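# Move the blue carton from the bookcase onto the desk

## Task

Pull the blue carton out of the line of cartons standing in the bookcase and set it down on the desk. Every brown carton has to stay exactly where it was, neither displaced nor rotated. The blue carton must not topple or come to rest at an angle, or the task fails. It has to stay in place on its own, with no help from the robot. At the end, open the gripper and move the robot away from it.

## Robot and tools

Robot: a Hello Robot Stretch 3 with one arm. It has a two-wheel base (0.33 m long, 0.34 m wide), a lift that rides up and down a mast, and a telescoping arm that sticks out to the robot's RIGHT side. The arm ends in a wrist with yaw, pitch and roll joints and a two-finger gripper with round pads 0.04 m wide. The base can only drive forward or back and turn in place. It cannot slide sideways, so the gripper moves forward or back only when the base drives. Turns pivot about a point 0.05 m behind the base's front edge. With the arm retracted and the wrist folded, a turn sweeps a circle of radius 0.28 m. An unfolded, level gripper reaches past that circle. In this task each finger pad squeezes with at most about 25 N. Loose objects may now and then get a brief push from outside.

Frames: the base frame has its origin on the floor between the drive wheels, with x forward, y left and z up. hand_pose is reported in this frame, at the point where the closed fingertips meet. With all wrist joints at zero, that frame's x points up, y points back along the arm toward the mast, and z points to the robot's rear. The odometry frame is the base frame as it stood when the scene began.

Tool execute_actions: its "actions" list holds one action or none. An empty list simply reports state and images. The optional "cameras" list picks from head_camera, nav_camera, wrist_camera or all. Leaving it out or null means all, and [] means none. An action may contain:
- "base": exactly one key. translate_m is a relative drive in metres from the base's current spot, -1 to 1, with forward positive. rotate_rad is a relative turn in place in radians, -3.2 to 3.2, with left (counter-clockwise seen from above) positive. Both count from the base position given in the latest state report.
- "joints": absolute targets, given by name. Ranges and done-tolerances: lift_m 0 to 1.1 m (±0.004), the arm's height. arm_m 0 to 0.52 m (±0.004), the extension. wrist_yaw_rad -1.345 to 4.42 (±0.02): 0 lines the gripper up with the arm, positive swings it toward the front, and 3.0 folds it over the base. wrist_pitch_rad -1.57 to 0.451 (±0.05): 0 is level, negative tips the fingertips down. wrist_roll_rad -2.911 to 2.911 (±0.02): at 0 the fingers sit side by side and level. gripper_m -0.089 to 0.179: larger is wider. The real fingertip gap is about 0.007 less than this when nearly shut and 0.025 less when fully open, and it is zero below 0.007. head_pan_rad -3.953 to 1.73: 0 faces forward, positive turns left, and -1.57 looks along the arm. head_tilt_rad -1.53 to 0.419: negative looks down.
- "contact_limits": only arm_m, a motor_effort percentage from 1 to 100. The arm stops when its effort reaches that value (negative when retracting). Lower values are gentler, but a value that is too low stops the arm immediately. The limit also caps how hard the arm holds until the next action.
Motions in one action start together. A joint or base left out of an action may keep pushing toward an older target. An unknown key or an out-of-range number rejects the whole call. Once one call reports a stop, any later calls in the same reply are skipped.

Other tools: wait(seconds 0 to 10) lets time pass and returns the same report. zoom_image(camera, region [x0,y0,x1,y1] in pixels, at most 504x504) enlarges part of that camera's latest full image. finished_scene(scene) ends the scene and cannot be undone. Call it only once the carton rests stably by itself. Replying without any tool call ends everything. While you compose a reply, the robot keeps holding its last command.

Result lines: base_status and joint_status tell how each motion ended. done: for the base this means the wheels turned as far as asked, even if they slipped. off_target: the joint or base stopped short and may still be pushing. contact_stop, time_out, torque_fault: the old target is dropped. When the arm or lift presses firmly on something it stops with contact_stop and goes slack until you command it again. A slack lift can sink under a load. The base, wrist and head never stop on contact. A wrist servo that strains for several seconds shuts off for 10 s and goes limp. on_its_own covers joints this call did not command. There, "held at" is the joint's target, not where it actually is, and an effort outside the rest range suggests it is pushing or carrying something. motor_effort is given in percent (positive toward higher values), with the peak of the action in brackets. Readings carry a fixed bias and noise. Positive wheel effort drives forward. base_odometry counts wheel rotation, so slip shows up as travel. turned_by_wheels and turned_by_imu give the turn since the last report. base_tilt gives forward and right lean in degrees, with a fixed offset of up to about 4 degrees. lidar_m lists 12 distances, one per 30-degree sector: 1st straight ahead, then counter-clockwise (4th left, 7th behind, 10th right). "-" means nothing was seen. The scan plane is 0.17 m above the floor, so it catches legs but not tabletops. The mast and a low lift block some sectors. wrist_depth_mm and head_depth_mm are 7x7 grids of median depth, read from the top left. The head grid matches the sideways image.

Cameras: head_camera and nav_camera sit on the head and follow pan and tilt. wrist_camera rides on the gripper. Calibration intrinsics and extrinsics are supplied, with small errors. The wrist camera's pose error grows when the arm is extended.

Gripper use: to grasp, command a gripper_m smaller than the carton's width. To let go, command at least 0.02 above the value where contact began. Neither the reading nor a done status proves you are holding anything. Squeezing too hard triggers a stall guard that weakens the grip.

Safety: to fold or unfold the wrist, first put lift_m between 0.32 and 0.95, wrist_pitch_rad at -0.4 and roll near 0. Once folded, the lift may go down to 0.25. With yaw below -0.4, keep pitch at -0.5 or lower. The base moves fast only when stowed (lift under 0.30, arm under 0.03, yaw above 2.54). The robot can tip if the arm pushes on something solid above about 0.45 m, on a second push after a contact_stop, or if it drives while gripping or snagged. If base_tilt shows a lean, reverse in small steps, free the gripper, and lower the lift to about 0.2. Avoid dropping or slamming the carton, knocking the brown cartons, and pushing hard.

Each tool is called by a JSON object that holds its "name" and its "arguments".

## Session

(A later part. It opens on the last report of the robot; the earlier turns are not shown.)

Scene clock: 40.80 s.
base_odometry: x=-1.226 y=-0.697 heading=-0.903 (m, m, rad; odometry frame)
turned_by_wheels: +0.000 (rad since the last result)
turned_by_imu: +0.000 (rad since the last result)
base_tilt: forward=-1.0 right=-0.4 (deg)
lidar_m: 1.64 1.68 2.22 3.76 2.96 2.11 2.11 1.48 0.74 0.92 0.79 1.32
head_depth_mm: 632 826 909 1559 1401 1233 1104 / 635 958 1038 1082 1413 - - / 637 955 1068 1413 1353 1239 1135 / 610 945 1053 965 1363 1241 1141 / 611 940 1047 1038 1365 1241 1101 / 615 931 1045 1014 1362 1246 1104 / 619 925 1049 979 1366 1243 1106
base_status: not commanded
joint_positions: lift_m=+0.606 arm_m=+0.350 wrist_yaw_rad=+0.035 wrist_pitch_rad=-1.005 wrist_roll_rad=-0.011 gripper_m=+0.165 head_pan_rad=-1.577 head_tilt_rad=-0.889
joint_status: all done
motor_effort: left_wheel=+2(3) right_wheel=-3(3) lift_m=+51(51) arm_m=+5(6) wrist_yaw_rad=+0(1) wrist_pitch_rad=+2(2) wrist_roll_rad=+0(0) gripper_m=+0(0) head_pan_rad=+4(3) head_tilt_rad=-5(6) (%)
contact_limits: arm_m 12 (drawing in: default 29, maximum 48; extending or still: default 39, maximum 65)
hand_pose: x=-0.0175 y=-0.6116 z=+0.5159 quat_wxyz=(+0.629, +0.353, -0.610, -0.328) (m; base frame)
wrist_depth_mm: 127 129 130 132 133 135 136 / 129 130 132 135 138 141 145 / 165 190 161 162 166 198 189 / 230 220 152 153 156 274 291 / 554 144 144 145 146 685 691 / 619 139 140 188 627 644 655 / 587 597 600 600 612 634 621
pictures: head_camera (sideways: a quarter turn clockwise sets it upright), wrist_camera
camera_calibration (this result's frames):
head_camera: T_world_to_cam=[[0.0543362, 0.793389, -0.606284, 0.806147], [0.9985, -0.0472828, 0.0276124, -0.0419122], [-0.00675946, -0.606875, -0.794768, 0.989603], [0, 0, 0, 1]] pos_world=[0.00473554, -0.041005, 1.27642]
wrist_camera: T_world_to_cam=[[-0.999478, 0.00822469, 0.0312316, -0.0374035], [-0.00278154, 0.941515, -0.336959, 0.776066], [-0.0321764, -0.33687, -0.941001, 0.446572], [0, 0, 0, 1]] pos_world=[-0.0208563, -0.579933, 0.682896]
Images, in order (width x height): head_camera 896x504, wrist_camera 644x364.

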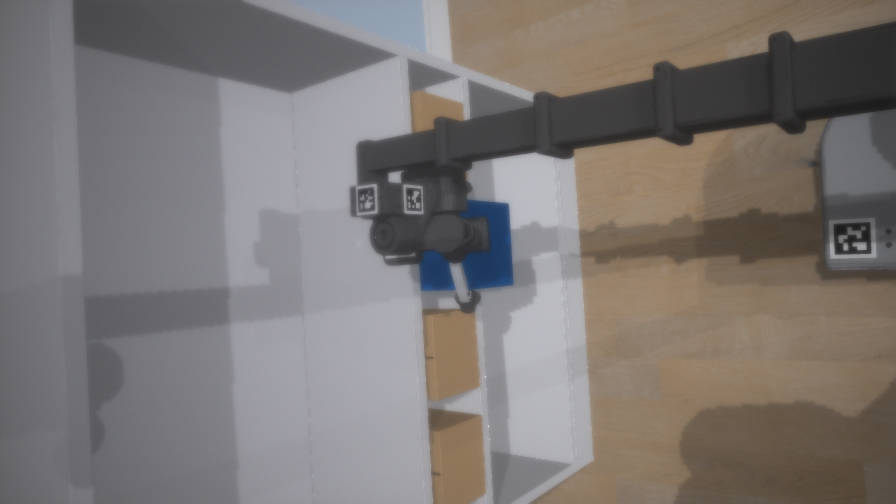

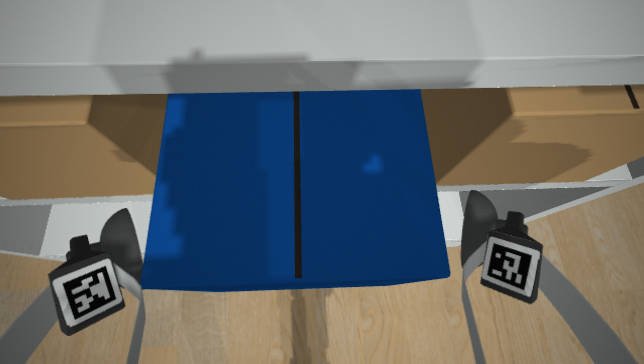

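{"name": "execute_actions", "arguments": {"actions": [{"base":{"translate_m":0.004},"joints":{"gripper_m":0.152,"lift_m":0.602}}], "cameras": []}}

{"name": "execute_actions", "arguments": {"actions": [{"joints":{"arm_m":0.4},"contact_limits":{"arm_m":12}}], "cameras": ["wrist_camera"]}}

Scene clock: 42.17 s.
base_odometry: x=-1.223 y=-0.700 heading=-0.903 (m, m, rad; odometry frame)
turned_by_wheels: +0.000 (rad since the last result)
turned_by_imu: +0.000 (rad since the last result)
base_tilt: forward=-1.0 right=-0.4 (deg)
lidar_m: 1.64 1.68 2.21 3.74 2.97 2.11 2.11 1.48 0.74 0.92 0.79 1.32
head_depth_mm: 633 836 916 1555 1403 1236 1099 / 634 959 1051 1085 1407 - - / 638 956 1067 1416 1356 1241 1137 / 610 945 1054 964 1359 1243 1140 / 611 939 1048 1012 1363 1243 1106 / 613 933 1048 1025 1359 1245 1107 / 618 923 1051 979 1362 1245 1106
base_status: done
joint_positions: lift_m=+0.603 arm_m=+0.350 wrist_yaw_rad=+0.035 wrist_pitch_rad=-1.005 wrist_roll_rad=-0.011 gripper_m=+0.152 head_pan_rad=-1.577 head_tilt_rad=-0.889
joint_status: all done
motor_effort: left_wheel=+2(10) right_wheel=-2(6) lift_m=+14(49) arm_m=+5(5) wrist_yaw_rad=+0(0) wrist_pitch_rad=+2(2) wrist_roll_rad=+0(0) gripper_m=-6(100) head_pan_rad=+4(3) head_tilt_rad=-5(5) (%)
hand_pose: x=-0.0175 y=-0.6116 z=+0.5122 quat_wxyz=(+0.629, +0.353, -0.610, -0.328) (m; base frame)
wrist_depth_mm: 123 124 125 126 128 130 131 / 129 130 132 135 137 140 144 / 165 187 157 159 162 199 188 / 231 218 148 148 151 275 291 / 560 142 140 141 142 676 682 / 619 135 136 183 625 640 655 / 590 602 598 594 603 606 600
pictures: none
No camera images: the call's "cameras" was empty. Leave "cameras" out to get every camera's image.

Scene clock: 43.63 s.
base_odometry: x=-1.223 y=-0.700 heading=-0.903 (m, m, rad; odometry frame)
turned_by_wheels: +0.000 (rad since the last result)
turned_by_imu: +0.000 (rad since the last result)
base_tilt: forward=-0.9 right=-0.4 (deg)
lidar_m: 1.64 1.68 2.21 3.32 2.96 2.12 2.11 1.49 0.74 0.92 0.79 1.32
head_depth_mm: 632 837 916 1558 1409 1233 1098 / 633 961 1048 1061 1413 - - / 637 954 1077 1416 1356 1235 1138 / 610 945 1070 1008 1359 1239 1140 / 610 940 1043 1023 1365 1245 1107 / 614 930 1046 1027 1363 1243 1108 / 618 925 1051 979 1370 1245 1106
base_status: not commanded
joint_positions: lift_m=+0.603 arm_m=+0.400 wrist_yaw_rad=+0.035 wrist_pitch_rad=-1.006 wrist_roll_rad=-0.011 gripper_m=+0.152 head_pan_rad=-1.577 head_tilt_rad=-0.889
joint_status: all done
motor_effort: left_wheel=+2(2) right_wheel=-2(2) lift_m=+14(14) arm_m=+5(7) wrist_yaw_rad=+0(0) wrist_pitch_rad=+3(3) wrist_roll_rad=+0(0) gripper_m=-6(6) head_pan_rad=+3(4) head_tilt_rad=-5(5) (%)
contact_limits: arm_m 12 (drawing in: default 29, maximum 48; extending or still: default 39, maximum 65)
hand_pose: x=-0.0175 y=-0.6613 z=+0.5121 quat_wxyz=(+0.629, +0.353, -0.610, -0.328) (m; base frame)
wrist_depth_mm: 123 123 126 126 127 129 130 / 115 116 117 119 120 121 122 / 108 109 110 111 112 113 114 / 104 105 106 110 114 117 123 / 167 142 140 140 142 196 244 / 535 134 136 176 629 636 643 / 590 586 601 617 606 607 633
pictures: wrist_camera
camera_calibration (this result's frames):
wrist_camera: T_world_to_cam=[[-0.999477, 0.0081897, 0.0312834, -0.0369356], [-0.0027933, 0.941919, -0.335829, 0.821272], [-0.0322168, -0.33574, -0.941403, 0.427203], [0, 0, 0, 1]] pos_world=[-0.0208591, -0.629839, 0.679133]
Images, in order (width x height): wrist_camera 644x364.

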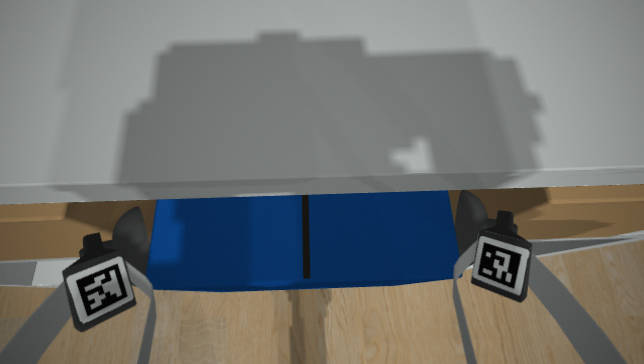

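{"name": "execute_actions", "arguments": {"actions": [{"joints":{"gripper_m":0.09}}], "cameras": []}}

{"name": "execute_actions", "arguments": {"actions": [{"joints":{"arm_m":0.34}}], "cameras": []}}

{"name": "execute_actions", "arguments": {"actions": [{"joints":{"gripper_m":0.156,"lift_m":0.603}}], "cameras": []}}

{"name": "execute_actions", "arguments": {"actions": [{"joints":{"lift_m":0.615}}], "cameras": ["wrist_camera"]}}

{"name": "execute_actions", "arguments": {"actions": [{"joints":{"arm_m":0.39},"contact_limits":{"arm_m":12}}], "cameras": ["wrist_camera"]}}

Scene clock: 45.30 s.
base_odometry: x=-1.223 y=-0.700 heading=-0.903 (m, m, rad; odometry frame)
turned_by_wheels: +0.000 (rad since the last result)
turned_by_imu: +0.000 (rad since the last result)
base_tilt: forward=-1.0 right=-0.4 (deg)
lidar_m: 1.64 1.68 2.21 3.33 2.96 2.11 2.11 1.48 0.74 0.92 0.79 1.32
head_depth_mm: 631 834 917 1554 1411 1237 1098 / 634 961 1051 1062 1407 - - / 637 953 1077 1412 1364 1238 1138 / 609 946 1074 1005 1356 1239 1140 / 611 940 1048 1021 1363 1240 1101 / 614 934 1051 1026 1362 1245 1101 / 617 923 1051 977 1370 1247 1105
base_status: not commanded
joint_positions: lift_m=+0.603 arm_m=+0.400 wrist_yaw_rad=+0.035 wrist_pitch_rad=-1.006 wrist_roll_rad=-0.011 gripper_m=+0.121 head_pan_rad=-1.577 head_tilt_rad=-0.889
joint_status: gripper_m off_target (ended at +0.121, target +0.090)
motor_effort: left_wheel=+2(2) right_wheel=-3(3) lift_m=+14(14) arm_m=+5(5) wrist_yaw_rad=+1(1) wrist_pitch_rad=+3(3) wrist_roll_rad=+0(0) gripper_m=-100(100) head_pan_rad=+4(3) head_tilt_rad=-5(5) (%)
hand_pose: x=-0.0175 y=-0.6613 z=+0.5121 quat_wxyz=(+0.629, +0.353, -0.610, -0.328) (m; base frame)
wrist_depth_mm: 122 124 125 126 127 128 130 / 115 116 117 118 119 120 122 / 108 108 110 110 112 113 115 / 104 105 106 110 114 118 123 / 166 140 139 140 141 213 245 / 538 134 135 157 427 632 664 / 582 596 601 593 604 616 607
pictures: none
No camera images: the call's "cameras" was empty. Leave "cameras" out to get every camera's image.

Scene clock: 46.90 s.
base_odometry: x=-1.223 y=-0.700 heading=-0.903 (m, m, rad; odometry frame)
turned_by_wheels: +0.000 (rad since the last result)
turned_by_imu: +0.000 (rad since the last result)
base_tilt: forward=-1.0 right=-0.4 (deg)
lidar_m: 1.64 1.68 2.21 3.75 2.96 2.11 2.11 1.48 0.74 0.92 0.79 1.32
head_depth_mm: 631 834 916 1560 1404 1232 1096 / 634 958 1051 1083 1380 - - / 638 954 1063 - 1362 1241 1136 / 608 945 1051 964 1355 1239 1137 / 610 938 1048 1011 1368 1244 1104 / 612 931 1046 1025 1362 1245 1105 / 618 924 1051 978 1361 1245 1104
base_status: not commanded
joint_positions: lift_m=+0.603 arm_m=+0.340 wrist_yaw_rad=+0.035 wrist_pitch_rad=-1.006 wrist_roll_rad=-0.011 gripper_m=+0.091 head_pan_rad=-1.577 head_tilt_rad=-0.889
joint_status: all done
on_its_own: gripper_m moved -0.030 to your old target +0.090
motor_effort: left_wheel=+2(2) right_wheel=-3(2) lift_m=+15(15) arm_m=-6(6) wrist_yaw_rad=+0(1) wrist_pitch_rad=+3(3) wrist_roll_rad=+0(0) gripper_m=-88(100) head_pan_rad=+4(4) head_tilt_rad=-5(5) (%)
hand_pose: x=-0.0175 y=-0.6021 z=+0.5120 quat_wxyz=(+0.629, +0.354, -0.610, -0.328) (m; base frame)
wrist_depth_mm: 124 125 127 128 129 131 133 / 160 164 160 162 168 174 172 / 182 195 155 156 160 211 211 / 258 241 145 147 149 406 359 / 556 139 137 139 140 674 687 / 630 376 134 135 197 642 660 / 592 595 601 606 597 612 621
pictures: none
No camera images: the call's "cameras" was empty. Leave "cameras" out to get every camera's image.

Scene clock: 48.03 s.
base_odometry: x=-1.223 y=-0.700 heading=-0.903 (m, m, rad; odometry frame)
turned_by_wheels: +0.000 (rad since the last result)
turned_by_imu: +0.000 (rad since the last result)
base_tilt: forward=-1.0 right=-0.4 (deg)
lidar_m: 1.64 1.68 2.21 3.33 2.95 2.11 2.11 1.48 0.74 0.92 0.79 1.32
head_depth_mm: 632 836 916 1555 1408 1233 1099 / 634 961 1054 1080 1383 - - / 637 954 1064 - 1355 1238 1134 / 609 947 1052 964 1362 1241 1140 / 611 939 1045 1012 1362 1244 1103 / 614 930 1051 1025 1367 1245 1108 / 619 921 1051 980 1365 1243 1107
base_status: not commanded
joint_positions: lift_m=+0.603 arm_m=+0.340 wrist_yaw_rad=+0.035 wrist_pitch_rad=-1.006 wrist_roll_rad=-0.011 gripper_m=+0.146 head_pan_rad=-1.577 head_tilt_rad=-0.889
joint_status: gripper_m off_target (ended at +0.146, target +0.156); the others done
motor_effort: left_wheel=+3(2) right_wheel=-2(3) lift_m=+42(45) arm_m=-6(6) wrist_yaw_rad=+1(0) wrist_pitch_rad=+3(3) wrist_roll_rad=+0(0) gripper_m=+100(99) head_pan_rad=+4(4) head_tilt_rad=-5(5) (%)
hand_pose: x=-0.0175 y=-0.6020 z=+0.5120 quat_wxyz=(+0.629, +0.354, -0.610, -0.329) (m; base frame)
wrist_depth_mm: 125 125 127 128 130 132 133 / 158 165 162 165 169 175 173 / 182 197 157 158 161 210 210 / 259 242 147 149 151 396 356 / 553 142 140 142 143 676 700 / 629 135 135 177 638 646 655 / 584 602 600 600 622 600 623
pictures: none
No camera images: the call's "cameras" was empty. Leave "cameras" out to get every camera's image.

Scene clock: 48.80 s.
base_odometry: x=-1.223 y=-0.700 heading=-0.903 (m, m, rad; odometry frame)
turned_by_wheels: +0.000 (rad since the last result)
turned_by_imu: +0.000 (rad since the last result)
base_tilt: forward=-1.0 right=-0.4 (deg)
lidar_m: 1.64 1.68 2.21 3.75 2.96 2.12 2.11 1.48 0.74 0.92 0.79 1.33
head_depth_mm: 632 837 916 1561 1408 1235 1105 / 635 960 1048 1083 - - - / 638 954 1068 1420 1363 1238 1134 / 608 946 1052 961 1364 1245 1135 / 610 938 1046 1010 1366 1243 1105 / 614 932 1044 1022 1362 1246 1109 / 617 922 1053 979 1372 1250 1106
base_status: not commanded
joint_positions: lift_m=+0.614 arm_m=+0.340 wrist_yaw_rad=+0.035 wrist_pitch_rad=-1.006 wrist_roll_rad=-0.011 gripper_m=+0.156 head_pan_rad=-1.577 head_tilt_rad=-0.889
joint_status: all done
on_its_own: gripper_m moved +0.010 to your old target +0.156
motor_effort: left_wheel=+2(2) right_wheel=-2(3) lift_m=+52(50) arm_m=-5(5) wrist_yaw_rad=+0(0) wrist_pitch_rad=+3(3) wrist_roll_rad=+0(0) gripper_m=-1(99) head_pan_rad=+3(4) head_tilt_rad=-5(5) (%)
hand_pose: x=-0.0175 y=-0.6020 z=+0.5237 quat_wxyz=(+0.629, +0.354, -0.610, -0.329) (m; base frame)
wrist_depth_mm: 136 138 140 141 142 145 146 / 143 144 147 150 153 156 159 / 182 201 160 162 165 211 210 / 256 242 150 152 153 306 354 / 558 142 140 141 143 691 689 / 627 135 137 158 183 647 656 / 598 611 604 616 631 626 627
pictures: wrist_camera
camera_calibration (this result's frames):
wrist_camera: T_world_to_cam=[[-0.999476, 0.00817638, 0.0313058, -0.0378083], [-0.00279605, 0.942099, -0.335322, 0.769114], [-0.0322349, -0.335234, -0.941583, 0.45843], [0, 0, 0, 1]] pos_world=[-0.0208606, -0.570591, 0.690735]
Images, in order (width x height): wrist_camera 644x364.

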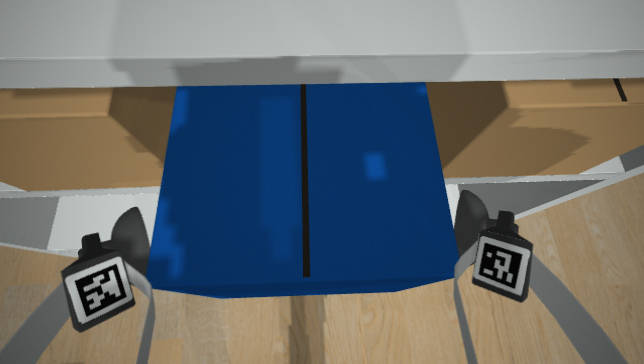

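Scene clock: 50.27 s.
base_odometry: x=-1.223 y=-0.700 heading=-0.903 (m, m, rad; odometry frame)
turned_by_wheels: +0.000 (rad since the last result)
turned_by_imu: +0.000 (rad since the last result)
base_tilt: forward=-1.0 right=-0.4 (deg)
lidar_m: 1.64 1.68 2.21 3.75 2.96 2.11 2.11 1.48 0.74 0.92 0.78 1.33
head_depth_mm: 632 837 916 1557 1408 1231 1102 / 634 960 1049 1088 1408 - - / 636 955 1087 1080 1361 1240 1133 / 608 944 1067 986 1359 1237 1137 / 612 938 1044 1037 1363 1239 1101 / 613 931 1049 1024 1366 1246 1105 / 618 925 1051 978 1367 1243 1105
base_status: not commanded
joint_positions: lift_m=+0.614 arm_m=+0.390 wrist_yaw_rad=+0.035 wrist_pitch_rad=-1.007 wrist_roll_rad=-0.011 gripper_m=+0.156 head_pan_rad=-1.577 head_tilt_rad=-0.889
joint_status: all done
motor_effort: left_wheel=+3(2) right_wheel=-2(2) lift_m=+52(52) arm_m=+5(6) wrist_yaw_rad=+0(0) wrist_pitch_rad=+3(3) wrist_roll_rad=+0(0) gripper_m=-1(1) head_pan_rad=+4(3) head_tilt_rad=-5(6) (%)
contact_limits: arm_m 12 (drawing in: default 29, maximum 48; extending or still: default 39, maximum 65)
hand_pose: x=-0.0175 y=-0.6511 z=+0.5236 quat_wxyz=(+0.629, +0.354, -0.610, -0.329) (m; base frame)
wrist_depth_mm: 136 138 139 140 142 144 145 / 128 129 131 132 133 134 136 / 120 122 122 124 125 126 127 / 127 131 135 148 148 166 167 / 213 142 141 141 142 250 359 / 586 134 137 156 184 639 659 / 607 607 613 617 622 618 636
pictures: wrist_camera
camera_calibration (this result's frames):
wrist_camera: T_world_to_cam=[[-0.999476, 0.0081549, 0.0313337, -0.0374382], [-0.00280491, 0.942315, -0.334716, 0.81516], [-0.0322558, -0.334629, -0.941798, 0.442409], [0, 0, 0, 1]] pos_world=[-0.0208619, -0.619789, 0.69068]
Images, in order (width x height): wrist_camera 644x364.

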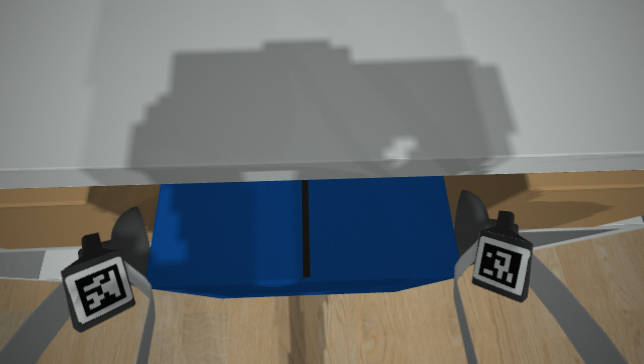

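{"name": "execute_actions", "arguments": {"actions": [{"joints":{"gripper_m":0.12,"lift_m":0.604}}], "cameras": []}}

{"name": "execute_actions", "arguments": {"actions": [{"joints":{"arm_m":0.335}}], "cameras": []}}

{"name": "execute_actions", "arguments": {"actions": [{"joints":{"gripper_m":0.17}}], "cameras": []}}

{"name": "execute_actions", "arguments": {"actions": [{"joints":{"lift_m":0.612}}], "cameras": ["wrist_camera"]}}

{"name": "execute_actions", "arguments": {"actions": [{"joints":{"arm_m":0.375},"contact_limits":{"arm_m":12}}], "cameras": ["wrist_camera"]}}

Scene clock: 51.73 s.
base_odometry: x=-1.223 y=-0.700 heading=-0.903 (m, m, rad; odometry frame)
turned_by_wheels: +0.000 (rad since the last result)
turned_by_imu: +0.000 (rad since the last result)
base_tilt: forward=-1.0 right=-0.4 (deg)
lidar_m: 1.64 1.68 2.21 3.76 2.96 2.11 2.11 1.49 0.74 0.92 0.79 1.32
head_depth_mm: 632 838 915 1562 1410 1230 1103 / 635 957 1053 1062 1397 - - / 637 955 1070 1248 1355 1238 1134 / 608 946 1071 987 1360 1240 1139 / 610 937 1047 1026 1359 1242 1103 / 614 932 1047 1022 1365 1247 1105 / 618 924 1049 978 1369 1246 1106
base_status: not commanded
joint_positions: lift_m=+0.605 arm_m=+0.390 wrist_yaw_rad=+0.035 wrist_pitch_rad=-1.007 wrist_roll_rad=-0.011 gripper_m=+0.131 head_pan_rad=-1.577 head_tilt_rad=-0.889
joint_status: gripper_m off_target (ended at +0.131, target +0.120); the others done
motor_effort: left_wheel=+2(2) right_wheel=-3(3) lift_m=+15(50) arm_m=+5(5) wrist_yaw_rad=+1(0) wrist_pitch_rad=+3(3) wrist_roll_rad=+0(0) gripper_m=-100(100) head_pan_rad=+4(4) head_tilt_rad=-5(5) (%)
hand_pose: x=-0.0175 y=-0.6510 z=+0.5139 quat_wxyz=(+0.629, +0.354, -0.609, -0.329) (m; base frame)
wrist_depth_mm: 125 125 127 128 130 131 132 / 116 117 119 120 121 123 124 / 110 111 111 113 114 116 118 / 147 145 144 146 148 177 157 / 213 141 140 141 141 324 355 / 609 135 135 164 427 631 643 / 594 591 592 610 610 610 621
pictures: none
No camera images: the call's "cameras" was empty. Leave "cameras" out to get every camera's image.

Scene clock: 53.27 s.
base_odometry: x=-1.223 y=-0.700 heading=-0.903 (m, m, rad; odometry frame)
turned_by_wheels: +0.000 (rad since the last result)
turned_by_imu: +0.000 (rad since the last result)
base_tilt: forward=-1.0 right=-0.4 (deg)
lidar_m: 1.64 1.68 2.21 3.76 2.97 2.11 2.11 1.48 0.74 0.92 0.79 1.33
head_depth_mm: 631 836 917 1560 1411 1232 1108 / 634 961 1050 1085 1369 - - / 636 955 1066 - 1361 1240 1135 / 608 943 1054 961 1362 1245 1140 / 611 937 1043 1012 1365 1242 1105 / 615 932 1050 1023 1363 1243 1105 / 618 924 1050 980 1368 1242 1106
base_status: not commanded
joint_positions: lift_m=+0.605 arm_m=+0.335 wrist_yaw_rad=+0.035 wrist_pitch_rad=-1.007 wrist_roll_rad=-0.011 gripper_m=+0.121 head_pan_rad=-1.577 head_tilt_rad=-0.889
joint_status: all done
on_its_own: gripper_m moved -0.010 to your old target +0.120
motor_effort: left_wheel=+2(2) right_wheel=-2(2) lift_m=+15(15) arm_m=-6(6) wrist_yaw_rad=+0(1) wrist_pitch_rad=+3(3) wrist_roll_rad=+0(0) gripper_m=-38(100) head_pan_rad=+3(3) head_tilt_rad=-5(5) (%)
hand_pose: x=-0.0175 y=-0.5968 z=+0.5139 quat_wxyz=(+0.629, +0.354, -0.609, -0.329) (m; base frame)
wrist_depth_mm: 127 129 130 132 134 135 137 / 164 175 164 167 169 182 178 / 192 203 156 157 161 219 221 / 272 256 147 149 149 415 378 / 565 139 139 139 141 693 687 / 629 134 135 153 417 625 662 / 593 599 592 601 608 602 632
pictures: none
No camera images: the call's "cameras" was empty. Leave "cameras" out to get every camera's image.

Scene clock: 54.27 s.
base_odometry: x=-1.223 y=-0.700 heading=-0.903 (m, m, rad; odometry frame)
turned_by_wheels: +0.000 (rad since the last result)
turned_by_imu: +0.000 (rad since the last result)
base_tilt: forward=-1.0 right=-0.4 (deg)
lidar_m: 1.64 1.68 2.21 3.74 2.96 2.12 2.11 1.48 0.74 0.92 0.79 1.32
head_depth_mm: 633 837 916 1559 1405 1231 1105 / 634 960 1051 1083 1371 - - / 637 954 1066 - 1359 1236 1139 / 608 942 1051 963 1354 1240 1134 / 610 937 1045 1010 1367 1243 1105 / 614 930 1045 1028 1365 1248 1106 / 617 925 1050 978 1365 1241 1110
base_status: not commanded
joint_positions: lift_m=+0.605 arm_m=+0.335 wrist_yaw_rad=+0.035 wrist_pitch_rad=-1.007 wrist_roll_rad=-0.011 gripper_m=+0.161 head_pan_rad=-1.577 head_tilt_rad=-0.889
joint_status: gripper_m off_target (ended at +0.161, target +0.170)
motor_effort: left_wheel=+2(2) right_wheel=-3(3) lift_m=+15(15) arm_m=-5(6) wrist_yaw_rad=+0(0) wrist_pitch_rad=+3(3) wrist_roll_rad=+0(0) gripper_m=+99(99) head_pan_rad=+4(3) head_tilt_rad=-5(5) (%)
hand_pose: x=-0.0175 y=-0.5968 z=+0.5139 quat_wxyz=(+0.629, +0.354, -0.609, -0.329) (m; base frame)
wrist_depth_mm: 127 128 130 132 133 136 137 / 164 175 166 169 171 183 176 / 192 206 159 160 163 218 221 / 275 254 149 150 153 395 373 / 561 144 141 142 144 678 670 / 631 136 137 169 621 649 660 / 584 594 594 598 613 622 619
pictures: none
No camera images: the call's "cameras" was empty. Leave "cameras" out to get every camera's image.

Scene clock: 54.97 s.
base_odometry: x=-1.223 y=-0.700 heading=-0.903 (m, m, rad; odometry frame)
turned_by_wheels: +0.000 (rad since the last result)
turned_by_imu: +0.000 (rad since the last result)
base_tilt: forward=-1.1 right=-0.4 (deg)
lidar_m: 1.64 1.68 2.21 3.73 2.95 2.12 2.12 1.48 0.74 0.92 0.79 1.32
head_depth_mm: 632 835 915 1560 1407 1231 1115 / 635 961 1050 1086 1380 - - / 637 954 1065 - 1357 1233 1137 / 609 946 1050 964 1358 1239 1137 / 611 940 1047 1005 1363 1243 1102 / 614 930 1048 1023 1367 1243 1104 / 618 924 1053 980 1368 1244 1110
base_status: not commanded
joint_positions: lift_m=+0.611 arm_m=+0.335 wrist_yaw_rad=+0.035 wrist_pitch_rad=-1.007 wrist_roll_rad=-0.011 gripper_m=+0.170 head_pan_rad=-1.577 head_tilt_rad=-0.889
joint_status: all done
on_its_own: gripper_m moved +0.009 to your old target +0.170
motor_effort: left_wheel=+2(2) right_wheel=-2(2) lift_m=+51(52) arm_m=-6(5) wrist_yaw_rad=+0(1) wrist_pitch_rad=+3(3) wrist_roll_rad=+0(0) gripper_m=+0(99) head_pan_rad=+4(3) head_tilt_rad=-5(5) (%)
hand_pose: x=-0.0175 y=-0.5968 z=+0.5206 quat_wxyz=(+0.629, +0.354, -0.609, -0.329) (m; base frame)
wrist_depth_mm: 133 134 136 138 139 142 143 / 170 175 172 173 177 183 183 / 192 205 166 167 171 218 221 / 272 276 157 157 161 402 378 / 553 575 148 149 152 669 683 / 631 621 142 170 634 660 663 / 606 605 611 610 637 633 604
pictures: wrist_camera
camera_calibration (this result's frames):
wrist_camera: T_world_to_cam=[[-0.999475, 0.0081515, 0.0313422, -0.0377951], [-0.00280463, 0.94238, -0.334532, 0.762956], [-0.0322632, -0.334445, -0.941863, 0.457889], [0, 0, 0, 1]] pos_world=[-0.0208625, -0.565547, 0.687687]
Images, in order (width x height): wrist_camera 644x364.

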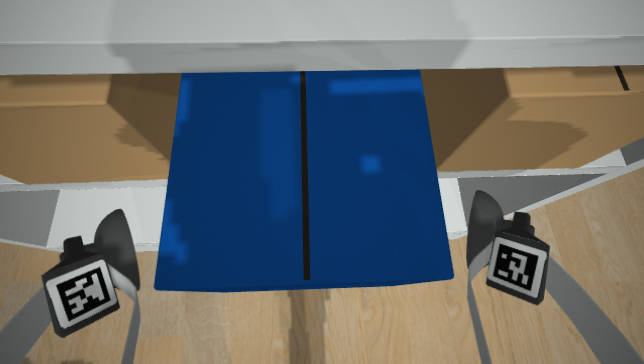

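Scene clock: 56.33 s.
base_odometry: x=-1.223 y=-0.700 heading=-0.903 (m, m, rad; odometry frame)
turned_by_wheels: +0.000 (rad since the last result)
turned_by_imu: +0.000 (rad since the last result)
base_tilt: forward=-0.9 right=-0.4 (deg)
lidar_m: 1.64 1.68 2.21 3.75 2.97 2.10 2.11 1.48 0.74 0.92 0.79 1.32
head_depth_mm: 632 835 918 1560 1403 1230 1114 / 635 959 1049 1090 1409 - - / 637 952 1069 1078 1356 1238 1136 / 609 945 1071 952 1361 1236 1140 / 611 939 1044 1037 1360 1241 1105 / 615 934 1048 1024 1366 1243 1103 / 618 923 1049 979 1366 1244 1109
base_status: not commanded
joint_positions: lift_m=+0.611 arm_m=+0.375 wrist_yaw_rad=+0.035 wrist_pitch_rad=-1.007 wrist_roll_rad=-0.011 gripper_m=+0.170 head_pan_rad=-1.577 head_tilt_rad=-0.889
joint_status: all done
motor_effort: left_wheel=+2(2) right_wheel=-3(3) lift_m=+51(51) arm_m=+5(5) wrist_yaw_rad=+0(0) wrist_pitch_rad=+3(3) wrist_roll_rad=+0(0) gripper_m=+1(0) head_pan_rad=+3(4) head_tilt_rad=-5(5) (%)
contact_limits: arm_m 12 (drawing in: default 29, maximum 48; extending or still: default 39, maximum 65)
hand_pose: x=-0.0175 y=-0.6360 z=+0.5206 quat_wxyz=(+0.629, +0.354, -0.609, -0.329) (m; base frame)
wrist_depth_mm: 133 134 135 137 139 140 141 / 125 125 127 128 129 131 132 / 120 121 124 126 131 134 138 / 167 187 157 158 161 210 203 / 506 228 148 149 151 395 681 / 611 141 140 141 143 636 660 / 592 365 134 135 136 633 633
pictures: wrist_camera
camera_calibration (this result's frames):
wrist_camera: T_world_to_cam=[[-0.999475, 0.00815137, 0.0313422, -0.0374754], [-0.00280476, 0.94238, -0.334532, 0.799929], [-0.0322631, -0.334445, -0.941863, 0.444768], [0, 0, 0, 1]] pos_world=[-0.0208625, -0.604782, 0.687687]
Images, in order (width x height): wrist_camera 644x364.

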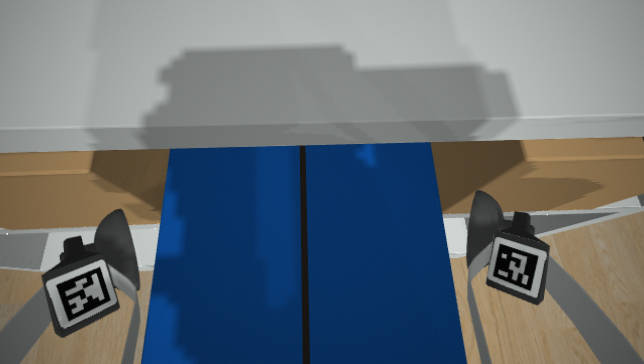

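{"name": "execute_actions", "arguments": {"actions": [{"joints":{"arm_m":0.398,"gripper_m":0.161},"contact_limits":{"arm_m":12}}], "cameras": ["wrist_camera"]}}

{"name": "execute_actions", "arguments": {"actions": [{"joints":{"gripper_m":0.088}}], "cameras": []}}

{"name": "execute_actions", "arguments": {"actions": [{"joints":{"arm_m":0.37}}], "cameras": []}}

{"name": "execute_actions", "arguments": {"actions": [{"joints":{"arm_m":0.31,"lift_m":0.62}}], "cameras": ["wrist_camera","head_camera"]}}

Scene clock: 57.83 s.
base_odometry: x=-1.223 y=-0.700 heading=-0.903 (m, m, rad; odometry frame)
turned_by_wheels: +0.000 (rad since the last result)
turned_by_imu: +0.000 (rad since the last result)
base_tilt: forward=-1.0 right=-0.4 (deg)
lidar_m: 1.64 1.68 2.21 3.76 2.97 2.11 2.11 1.48 0.74 0.92 0.79 1.32
head_depth_mm: 631 837 914 1562 1406 1233 1112 / 634 959 1051 1087 1394 - - / 637 953 1084 1078 1358 1239 1136 / 608 946 1071 942 1358 1237 1139 / 611 936 1046 1010 1364 1246 1105 / 614 930 1049 1025 1360 1241 1101 / 617 925 1049 980 1365 1245 1107
base_status: not commanded
joint_positions: lift_m=+0.611 arm_m=+0.398 wrist_yaw_rad=+0.035 wrist_pitch_rad=-1.007 wrist_roll_rad=-0.011 gripper_m=+0.161 head_pan_rad=-1.577 head_tilt_rad=-0.889
joint_status: all done
motor_effort: left_wheel=+3(2) right_wheel=-2(2) lift_m=+51(51) arm_m=+5(5) wrist_yaw_rad=+0(1) wrist_pitch_rad=+3(3) wrist_roll_rad=+0(0) gripper_m=-1(100) head_pan_rad=+3(4) head_tilt_rad=-6(5) (%)
contact_limits: arm_m 12 (drawing in: default 29, maximum 48; extending or still: default 39, maximum 65)
hand_pose: x=-0.0175 y=-0.6590 z=+0.5206 quat_wxyz=(+0.629, +0.354, -0.609, -0.329) (m; base frame)
wrist_depth_mm: 133 133 135 137 139 141 141 / 125 126 127 128 129 131 132 / 117 118 119 120 121 123 123 / 113 113 115 117 121 125 130 / 177 157 148 149 151 206 262 / 583 140 141 142 143 651 654 / 604 588 134 135 136 627 621
pictures: wrist_camera
camera_calibration (this result's frames):
wrist_camera: T_world_to_cam=[[-0.999475, 0.0081513, 0.0313422, -0.037288], [-0.00280483, 0.94238, -0.334532, 0.821605], [-0.0322631, -0.334445, -0.941863, 0.437075], [0, 0, 0, 1]] pos_world=[-0.0208625, -0.627782, 0.687687]
Images, in order (width x height): wrist_camera 644x364.

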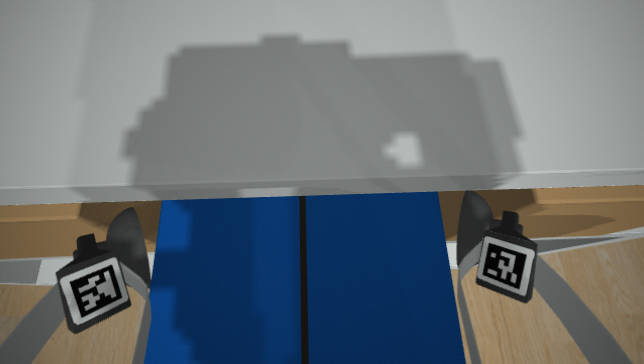

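Scene clock: 59.03 s.
base_odometry: x=-1.223 y=-0.700 heading=-0.903 (m, m, rad; odometry frame)
turned_by_wheels: +0.000 (rad since the last result)
turned_by_imu: +0.000 (rad since the last result)
base_tilt: forward=-0.9 right=-0.4 (deg)
lidar_m: 1.64 1.68 2.21 3.75 2.97 2.11 2.12 1.48 0.74 0.92 0.79 1.32
head_depth_mm: 632 835 914 1560 1406 1230 1114 / 634 957 1051 1088 1399 - - / 637 954 1082 1075 1355 1237 1135 / 609 945 1070 942 1360 1240 1136 / 610 937 1044 1011 1362 1241 1104 / 614 931 1051 1024 1363 1242 1104 / 618 923 1046 977 1365 1243 1105
base_status: not commanded
joint_positions: lift_m=+0.611 arm_m=+0.398 wrist_yaw_rad=+0.035 wrist_pitch_rad=-1.007 wrist_roll_rad=-0.011 gripper_m=+0.124 head_pan_rad=-1.577 head_tilt_rad=-0.889
joint_status: gripper_m off_target (ended at +0.124, target +0.088)
motor_effort: left_wheel=+2(2) right_wheel=-3(2) lift_m=+51(51) arm_m=+5(5) wrist_yaw_rad=+0(0) wrist_pitch_rad=+3(3) wrist_roll_rad=+0(0) gripper_m=-100(100) head_pan_rad=+3(4) head_tilt_rad=-5(6) (%)
hand_pose: x=-0.0175 y=-0.6590 z=+0.5206 quat_wxyz=(+0.629, +0.354, -0.609, -0.329) (m; base frame)
wrist_depth_mm: 132 134 136 137 138 140 141 / 125 125 126 128 129 130 132 / 117 118 119 120 121 123 123 / 113 114 114 116 121 125 131 / 177 150 147 149 150 245 263 / 597 139 140 141 142 650 658 / 597 593 134 134 136 618 625
pictures: none
No camera images: the call's "cameras" was empty. Leave "cameras" out to get every camera's image.

Scene clock: 60.20 s.
base_odometry: x=-1.223 y=-0.700 heading=-0.903 (m, m, rad; odometry frame)
turned_by_wheels: +0.000 (rad since the last result)
turned_by_imu: +0.000 (rad since the last result)
base_tilt: forward=-1.0 right=-0.3 (deg)
lidar_m: 1.64 1.68 2.21 3.75 2.97 2.11 2.11 1.48 0.74 0.92 0.79 1.32
head_depth_mm: 632 837 914 1566 1405 1235 1116 / 634 961 1051 1086 - - - / 638 955 1067 1074 1359 1238 1135 / 609 943 1062 915 1354 1242 1135 / 610 938 1044 1009 1361 1242 1100 / 614 931 1050 1025 1366 1244 1104 / 617 925 1051 979 1362 1242 1106
base_status: not commanded
joint_positions: lift_m=+0.611 arm_m=+0.370 wrist_yaw_rad=+0.035 wrist_pitch_rad=-1.007 wrist_roll_rad=-0.011 gripper_m=+0.099 head_pan_rad=-1.577 head_tilt_rad=-0.889
joint_status: all done
on_its_own: gripper_m moved -0.025 toward your old target +0.088
motor_effort: left_wheel=+2(3) right_wheel=-2(3) lift_m=+51(51) arm_m=-6(7) wrist_yaw_rad=+1(1) wrist_pitch_rad=+3(3) wrist_roll_rad=+0(0) gripper_m=-100(100) head_pan_rad=+3(4) head_tilt_rad=-5(5) (%)
hand_pose: x=-0.0175 y=-0.6318 z=+0.5206 quat_wxyz=(+0.629, +0.354, -0.609, -0.329) (m; base frame)
wrist_depth_mm: 133 134 136 136 139 140 142 / 125 126 126 128 129 130 132 / 127 129 132 136 139 143 169 / 177 198 155 157 158 212 219 / 535 149 147 148 149 444 696 / 625 138 140 141 141 640 653 / 595 591 132 133 134 625 636
pictures: none
No camera images: the call's "cameras" was empty. Leave "cameras" out to get every camera's image.

Scene clock: 61.80 s.
base_odometry: x=-1.223 y=-0.700 heading=-0.903 (m, m, rad; odometry frame)
turned_by_wheels: +0.000 (rad since the last result)
turned_by_imu: +0.000 (rad since the last result)
base_tilt: forward=-1.0 right=-0.4 (deg)
lidar_m: 1.64 1.68 2.21 3.75 2.97 2.12 2.11 1.48 0.74 0.92 0.79 1.32
head_depth_mm: 630 836 916 1558 1408 1255 1112 / 634 962 1050 1087 - - - / 636 954 1066 - 1360 1237 1138 / 610 947 1049 941 1336 1238 1138 / 609 937 1048 1025 1360 1239 1104 / 614 930 1050 1024 1358 1246 1102 / 619 924 1051 978 1367 1241 1107
base_status: not commanded
joint_positions: lift_m=+0.619 arm_m=+0.310 wrist_yaw_rad=+0.035 wrist_pitch_rad=-1.008 wrist_roll_rad=-0.011 gripper_m=+0.092 head_pan_rad=-1.577 head_tilt_rad=-0.889
joint_status: all done
on_its_own: gripper_m moved -0.007 toward your old target +0.088
motor_effort: left_wheel=+3(2) right_wheel=-3(3) lift_m=+52(54) arm_m=-6(5) wrist_yaw_rad=+0(0) wrist_pitch_rad=+4(4) wrist_roll_rad=+0(0) gripper_m=-62(100) head_pan_rad=+3(3) head_tilt_rad=-5(6) (%)
hand_pose: x=-0.0175 y=-0.5715 z=+0.5284 quat_wxyz=(+0.628, +0.354, -0.609, -0.329) (m; base frame)
wrist_depth_mm: 154 154 156 159 163 164 168 / 186 207 180 181 188 210 209 / 241 242 168 169 172 272 294 / 569 602 156 157 159 509 731 / 599 150 147 148 149 698 715 / 633 137 138 139 140 641 666 / 608 596 130 131 132 618 642
pictures: head_camera (sideways: a quarter turn clockwise sets it upright), wrist_camera
camera_calibration (this result's frames):
head_camera: T_world_to_cam=[[0.0543362, 0.793389, -0.606285, 0.806147], [0.9985, -0.0472828, 0.0276124, -0.0419122], [-0.00675946, -0.606875, -0.794768, 0.989602], [0, 0, 0, 1]] pos_world=[0.00473554, -0.041005, 1.27642]
wrist_camera: T_world_to_cam=[[-0.999474, 0.00810782, 0.0313994, -0.038312], [-0.00282192, 0.942825, -0.333277, 0.741317], [-0.0323062, -0.333191, -0.942306, 0.474664], [0, 0, 0, 1]] pos_world=[-0.0208653, -0.540468, 0.695546]
Images, in order (width x height): head_camera 896x504, wrist_camera 644x364.

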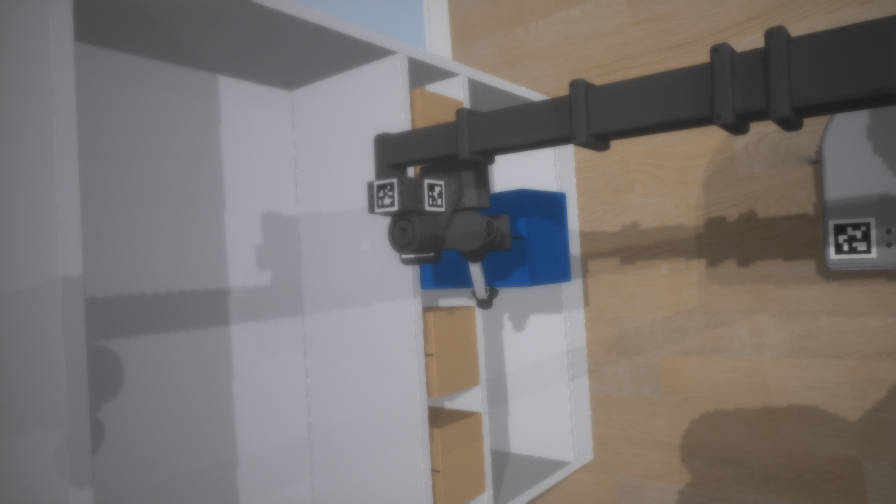

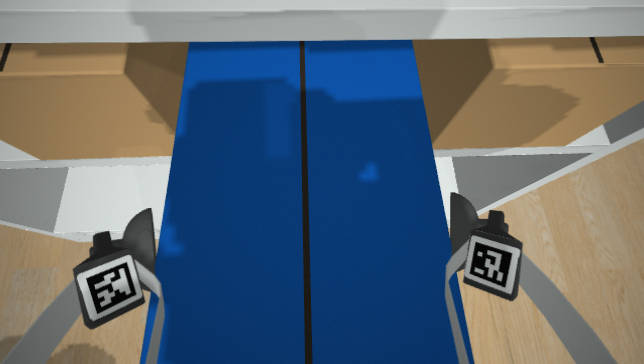

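{"name": "execute_actions", "arguments": {"actions": [{"joints":{"arm_m":0.372,"lift_m":0.61}}], "cameras": []}}

{"name": "execute_actions", "arguments": {"actions": [{"joints":{"gripper_m":0.162}}], "cameras": []}}

{"name": "wait", "arguments": {"seconds": 0.5}}

Scene clock: 63.90 s.
base_odometry: x=-1.223 y=-0.700 heading=-0.903 (m, m, rad; odometry frame)
turned_by_wheels: +0.000 (rad since the last result)
turned_by_imu: +0.000 (rad since the last result)
base_tilt: forward=-1.0 right=-0.4 (deg)
lidar_m: 1.64 1.68 2.21 3.75 2.97 2.11 2.11 1.48 0.74 0.92 0.79 1.32
head_depth_mm: 632 837 917 1561 1405 1236 1115 / 634 961 1053 1087 1378 - - / 638 954 1067 1072 1359 1236 1137 / 609 943 1064 919 1362 1243 1137 / 612 936 1047 1011 1365 1243 1106 / 614 928 1049 1023 1359 1245 1105 / 617 924 1052 982 1367 1247 1107
base_status: not commanded
joint_positions: lift_m=+0.611 arm_m=+0.372 wrist_yaw_rad=+0.035 wrist_pitch_rad=-1.009 wrist_roll_rad=-0.011 gripper_m=+0.092 head_pan_rad=-1.577 head_tilt_rad=-0.889
joint_status: all done
motor_effort: left_wheel=+2(2) right_wheel=-3(3) lift_m=+15(48) arm_m=+5(6) wrist_yaw_rad=-1(0) wrist_pitch_rad=+4(4) wrist_roll_rad=+0(0) gripper_m=-64(63) head_pan_rad=+2(3) head_tilt_rad=-5(5) (%)
hand_pose: x=-0.0175 y=-0.6326 z=+0.5197 quat_wxyz=(+0.628, +0.354, -0.609, -0.329) (m; base frame)
wrist_depth_mm: 132 133 134 135 136 139 140 / 123 124 126 127 128 130 130 / 125 127 131 133 137 141 166 / 175 194 155 156 157 212 215 / 544 149 146 148 148 450 681 / 625 138 138 139 141 636 667 / 608 588 132 133 134 610 612
pictures: none
No camera images: the call's "cameras" was empty. Leave "cameras" out to get every camera's image.

Scene clock: 65.10 s.
base_odometry: x=-1.223 y=-0.700 heading=-0.903 (m, m, rad; odometry frame)
turned_by_wheels: +0.000 (rad since the last result)
turned_by_imu: +0.000 (rad since the last result)
base_tilt: forward=-1.0 right=-0.4 (deg)
lidar_m: 1.64 1.68 2.21 3.76 2.96 2.12 2.11 1.48 0.74 0.92 0.79 1.33
head_depth_mm: 631 837 915 1560 1403 1238 1114 / 634 963 1046 1085 1382 - - / 637 956 1069 1078 1360 1234 1138 / 608 944 1061 922 1358 1241 1136 / 612 936 1047 1012 1360 1242 1105 / 614 931 1047 1024 1364 1245 1106 / 618 922 1049 979 1366 1246 1108
base_status: not commanded
joint_positions: lift_m=+0.611 arm_m=+0.372 wrist_yaw_rad=+0.035 wrist_pitch_rad=-1.009 wrist_roll_rad=-0.011 gripper_m=+0.149 head_pan_rad=-1.577 head_tilt_rad=-0.889
joint_status: gripper_m off_target (ended at +0.149, target +0.162)
motor_effort: left_wheel=+2(3) right_wheel=-3(3) lift_m=+15(15) arm_m=+5(5) wrist_yaw_rad=+1(1) wrist_pitch_rad=+4(4) wrist_roll_rad=+0(0) gripper_m=+99(99) head_pan_rad=+4(3) head_tilt_rad=-5(5) (%)
hand_pose: x=-0.0175 y=-0.6326 z=+0.5197 quat_wxyz=(+0.628, +0.354, -0.609, -0.329) (m; base frame)
wrist_depth_mm: 132 133 134 136 138 138 141 / 124 125 126 127 129 130 132 / 125 127 131 133 137 141 145 / 177 195 155 157 160 212 214 / 526 193 148 148 150 444 685 / 614 140 140 141 141 631 674 / 593 585 133 134 135 616 622
pictures: none
No camera images: the call's "cameras" was empty. Leave "cameras" out to get every camera's image.

Scene clock: 65.60 s.
base_odometry: x=-1.223 y=-0.700 heading=-0.903 (m, m, rad; odometry frame)
turned_by_wheels: +0.000 (rad since the last result)
turned_by_imu: +0.000 (rad since the last result)
base_tilt: forward=-1.0 right=-0.4 (deg)
lidar_m: 1.64 1.68 2.21 3.75 2.96 2.12 2.11 1.48 0.74 0.92 0.79 1.32
head_depth_mm: 632 836 913 1563 1411 1240 1112 / 634 960 1052 1088 1386 - - / 638 955 1067 1074 1357 1237 1134 / 609 947 1058 921 1361 1237 1139 / 610 940 1045 1010 1360 1242 1103 / 614 931 1050 1023 1363 1240 1105 / 619 923 1052 978 1367 1248 1106
base_status: not commanded
joint_positions: lift_m=+0.611 arm_m=+0.372 wrist_yaw_rad=+0.035 wrist_pitch_rad=-1.009 wrist_roll_rad=-0.011 gripper_m=+0.162 head_pan_rad=-1.577 head_tilt_rad=-0.889
joint_status: gripper_m off_target (ended at +0.149, target +0.162)
on_its_own: gripper_m moved +0.013 to your old target +0.162
motor_effort: left_wheel=+2(3) right_wheel=-2(3) lift_m=+15(15) arm_m=+5(5) wrist_yaw_rad=+1(1) wrist_pitch_rad=+4(4) wrist_roll_rad=+0(0) gripper_m=+0(99) head_pan_rad=+4(3) head_tilt_rad=-5(5) (%)
hand_pose: x=-0.0175 y=-0.6326 z=+0.5197 quat_wxyz=(+0.628, +0.354, -0.609, -0.329) (m; base frame)
wrist_depth_mm: 131 133 134 135 137 139 141 / 123 124 125 127 128 129 131 / 125 127 131 133 138 141 145 / 175 195 155 157 160 212 214 / 513 192 148 149 150 435 696 / 642 140 139 141 142 655 659 / 590 577 133 134 135 619 634
wait: 0.50 s; at rest by 0.27 s
pictures: head_camera (sideways: a quarter turn clockwise sets it upright), nav_camera (sideways: a quarter turn counterclockwise sets it upright), wrist_camera
camera_calibration (this result's frames):
head_camera: T_world_to_cam=[[0.0543361, 0.793389, -0.606284, 0.806147], [0.9985, -0.0472827, 0.0276124, -0.0419122], [-0.00675938, -0.606875, -0.794768, 0.989603], [0, 0, 0, 1]] pos_world=[0.00473554, -0.041005, 1.27642]
nav_camera: T_world_to_cam=[[0.0253567, -0.757471, 0.652376, -0.807467], [-0.999677, -0.0203545, 0.0152222, 0.044226], [0.00174841, -0.652552, -0.757742, 0.944553], [0, 0, 0, 1]] pos_world=[0.0630349, 0.00563714, 1.24183]
wrist_camera: T_world_to_cam=[[-0.999474, 0.00809986, 0.0314151, -0.0375588], [-0.00282305, 0.942944, -0.332938, 0.795964], [-0.0323194, -0.332852, -0.942425, 0.446347], [0, 0, 0, 1]] pos_world=[-0.0208664, -0.601678, 0.686835]
Images, in order (width x height): head_camera 896x504, nav_camera 672x504, wrist_camera 644x364.

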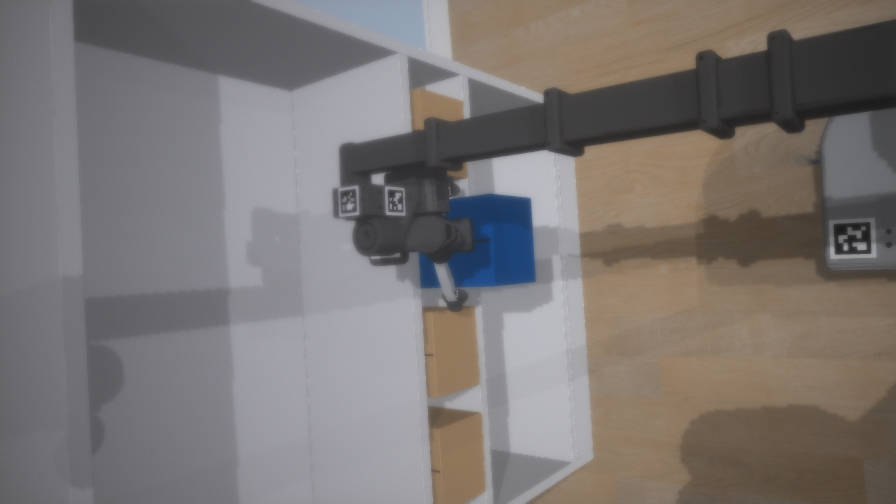

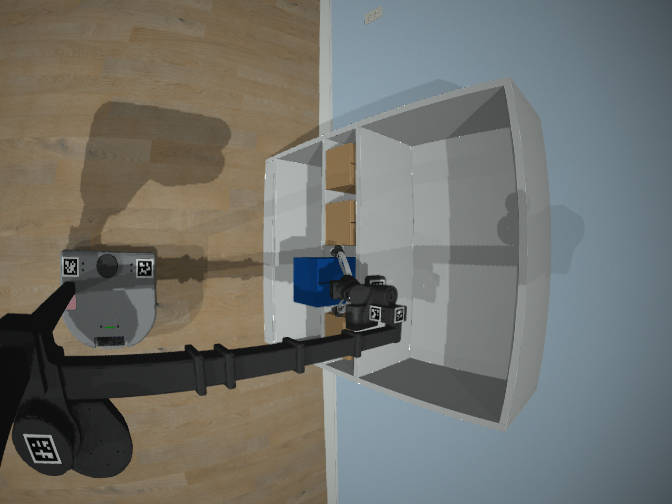

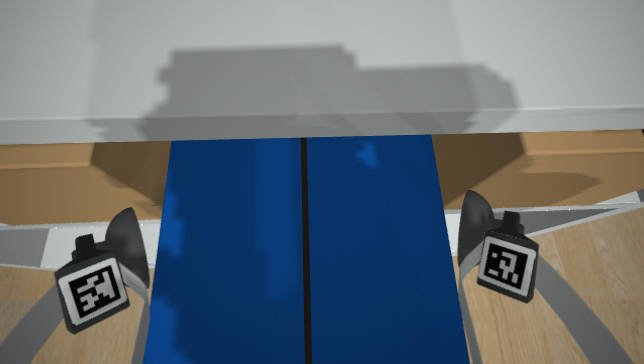

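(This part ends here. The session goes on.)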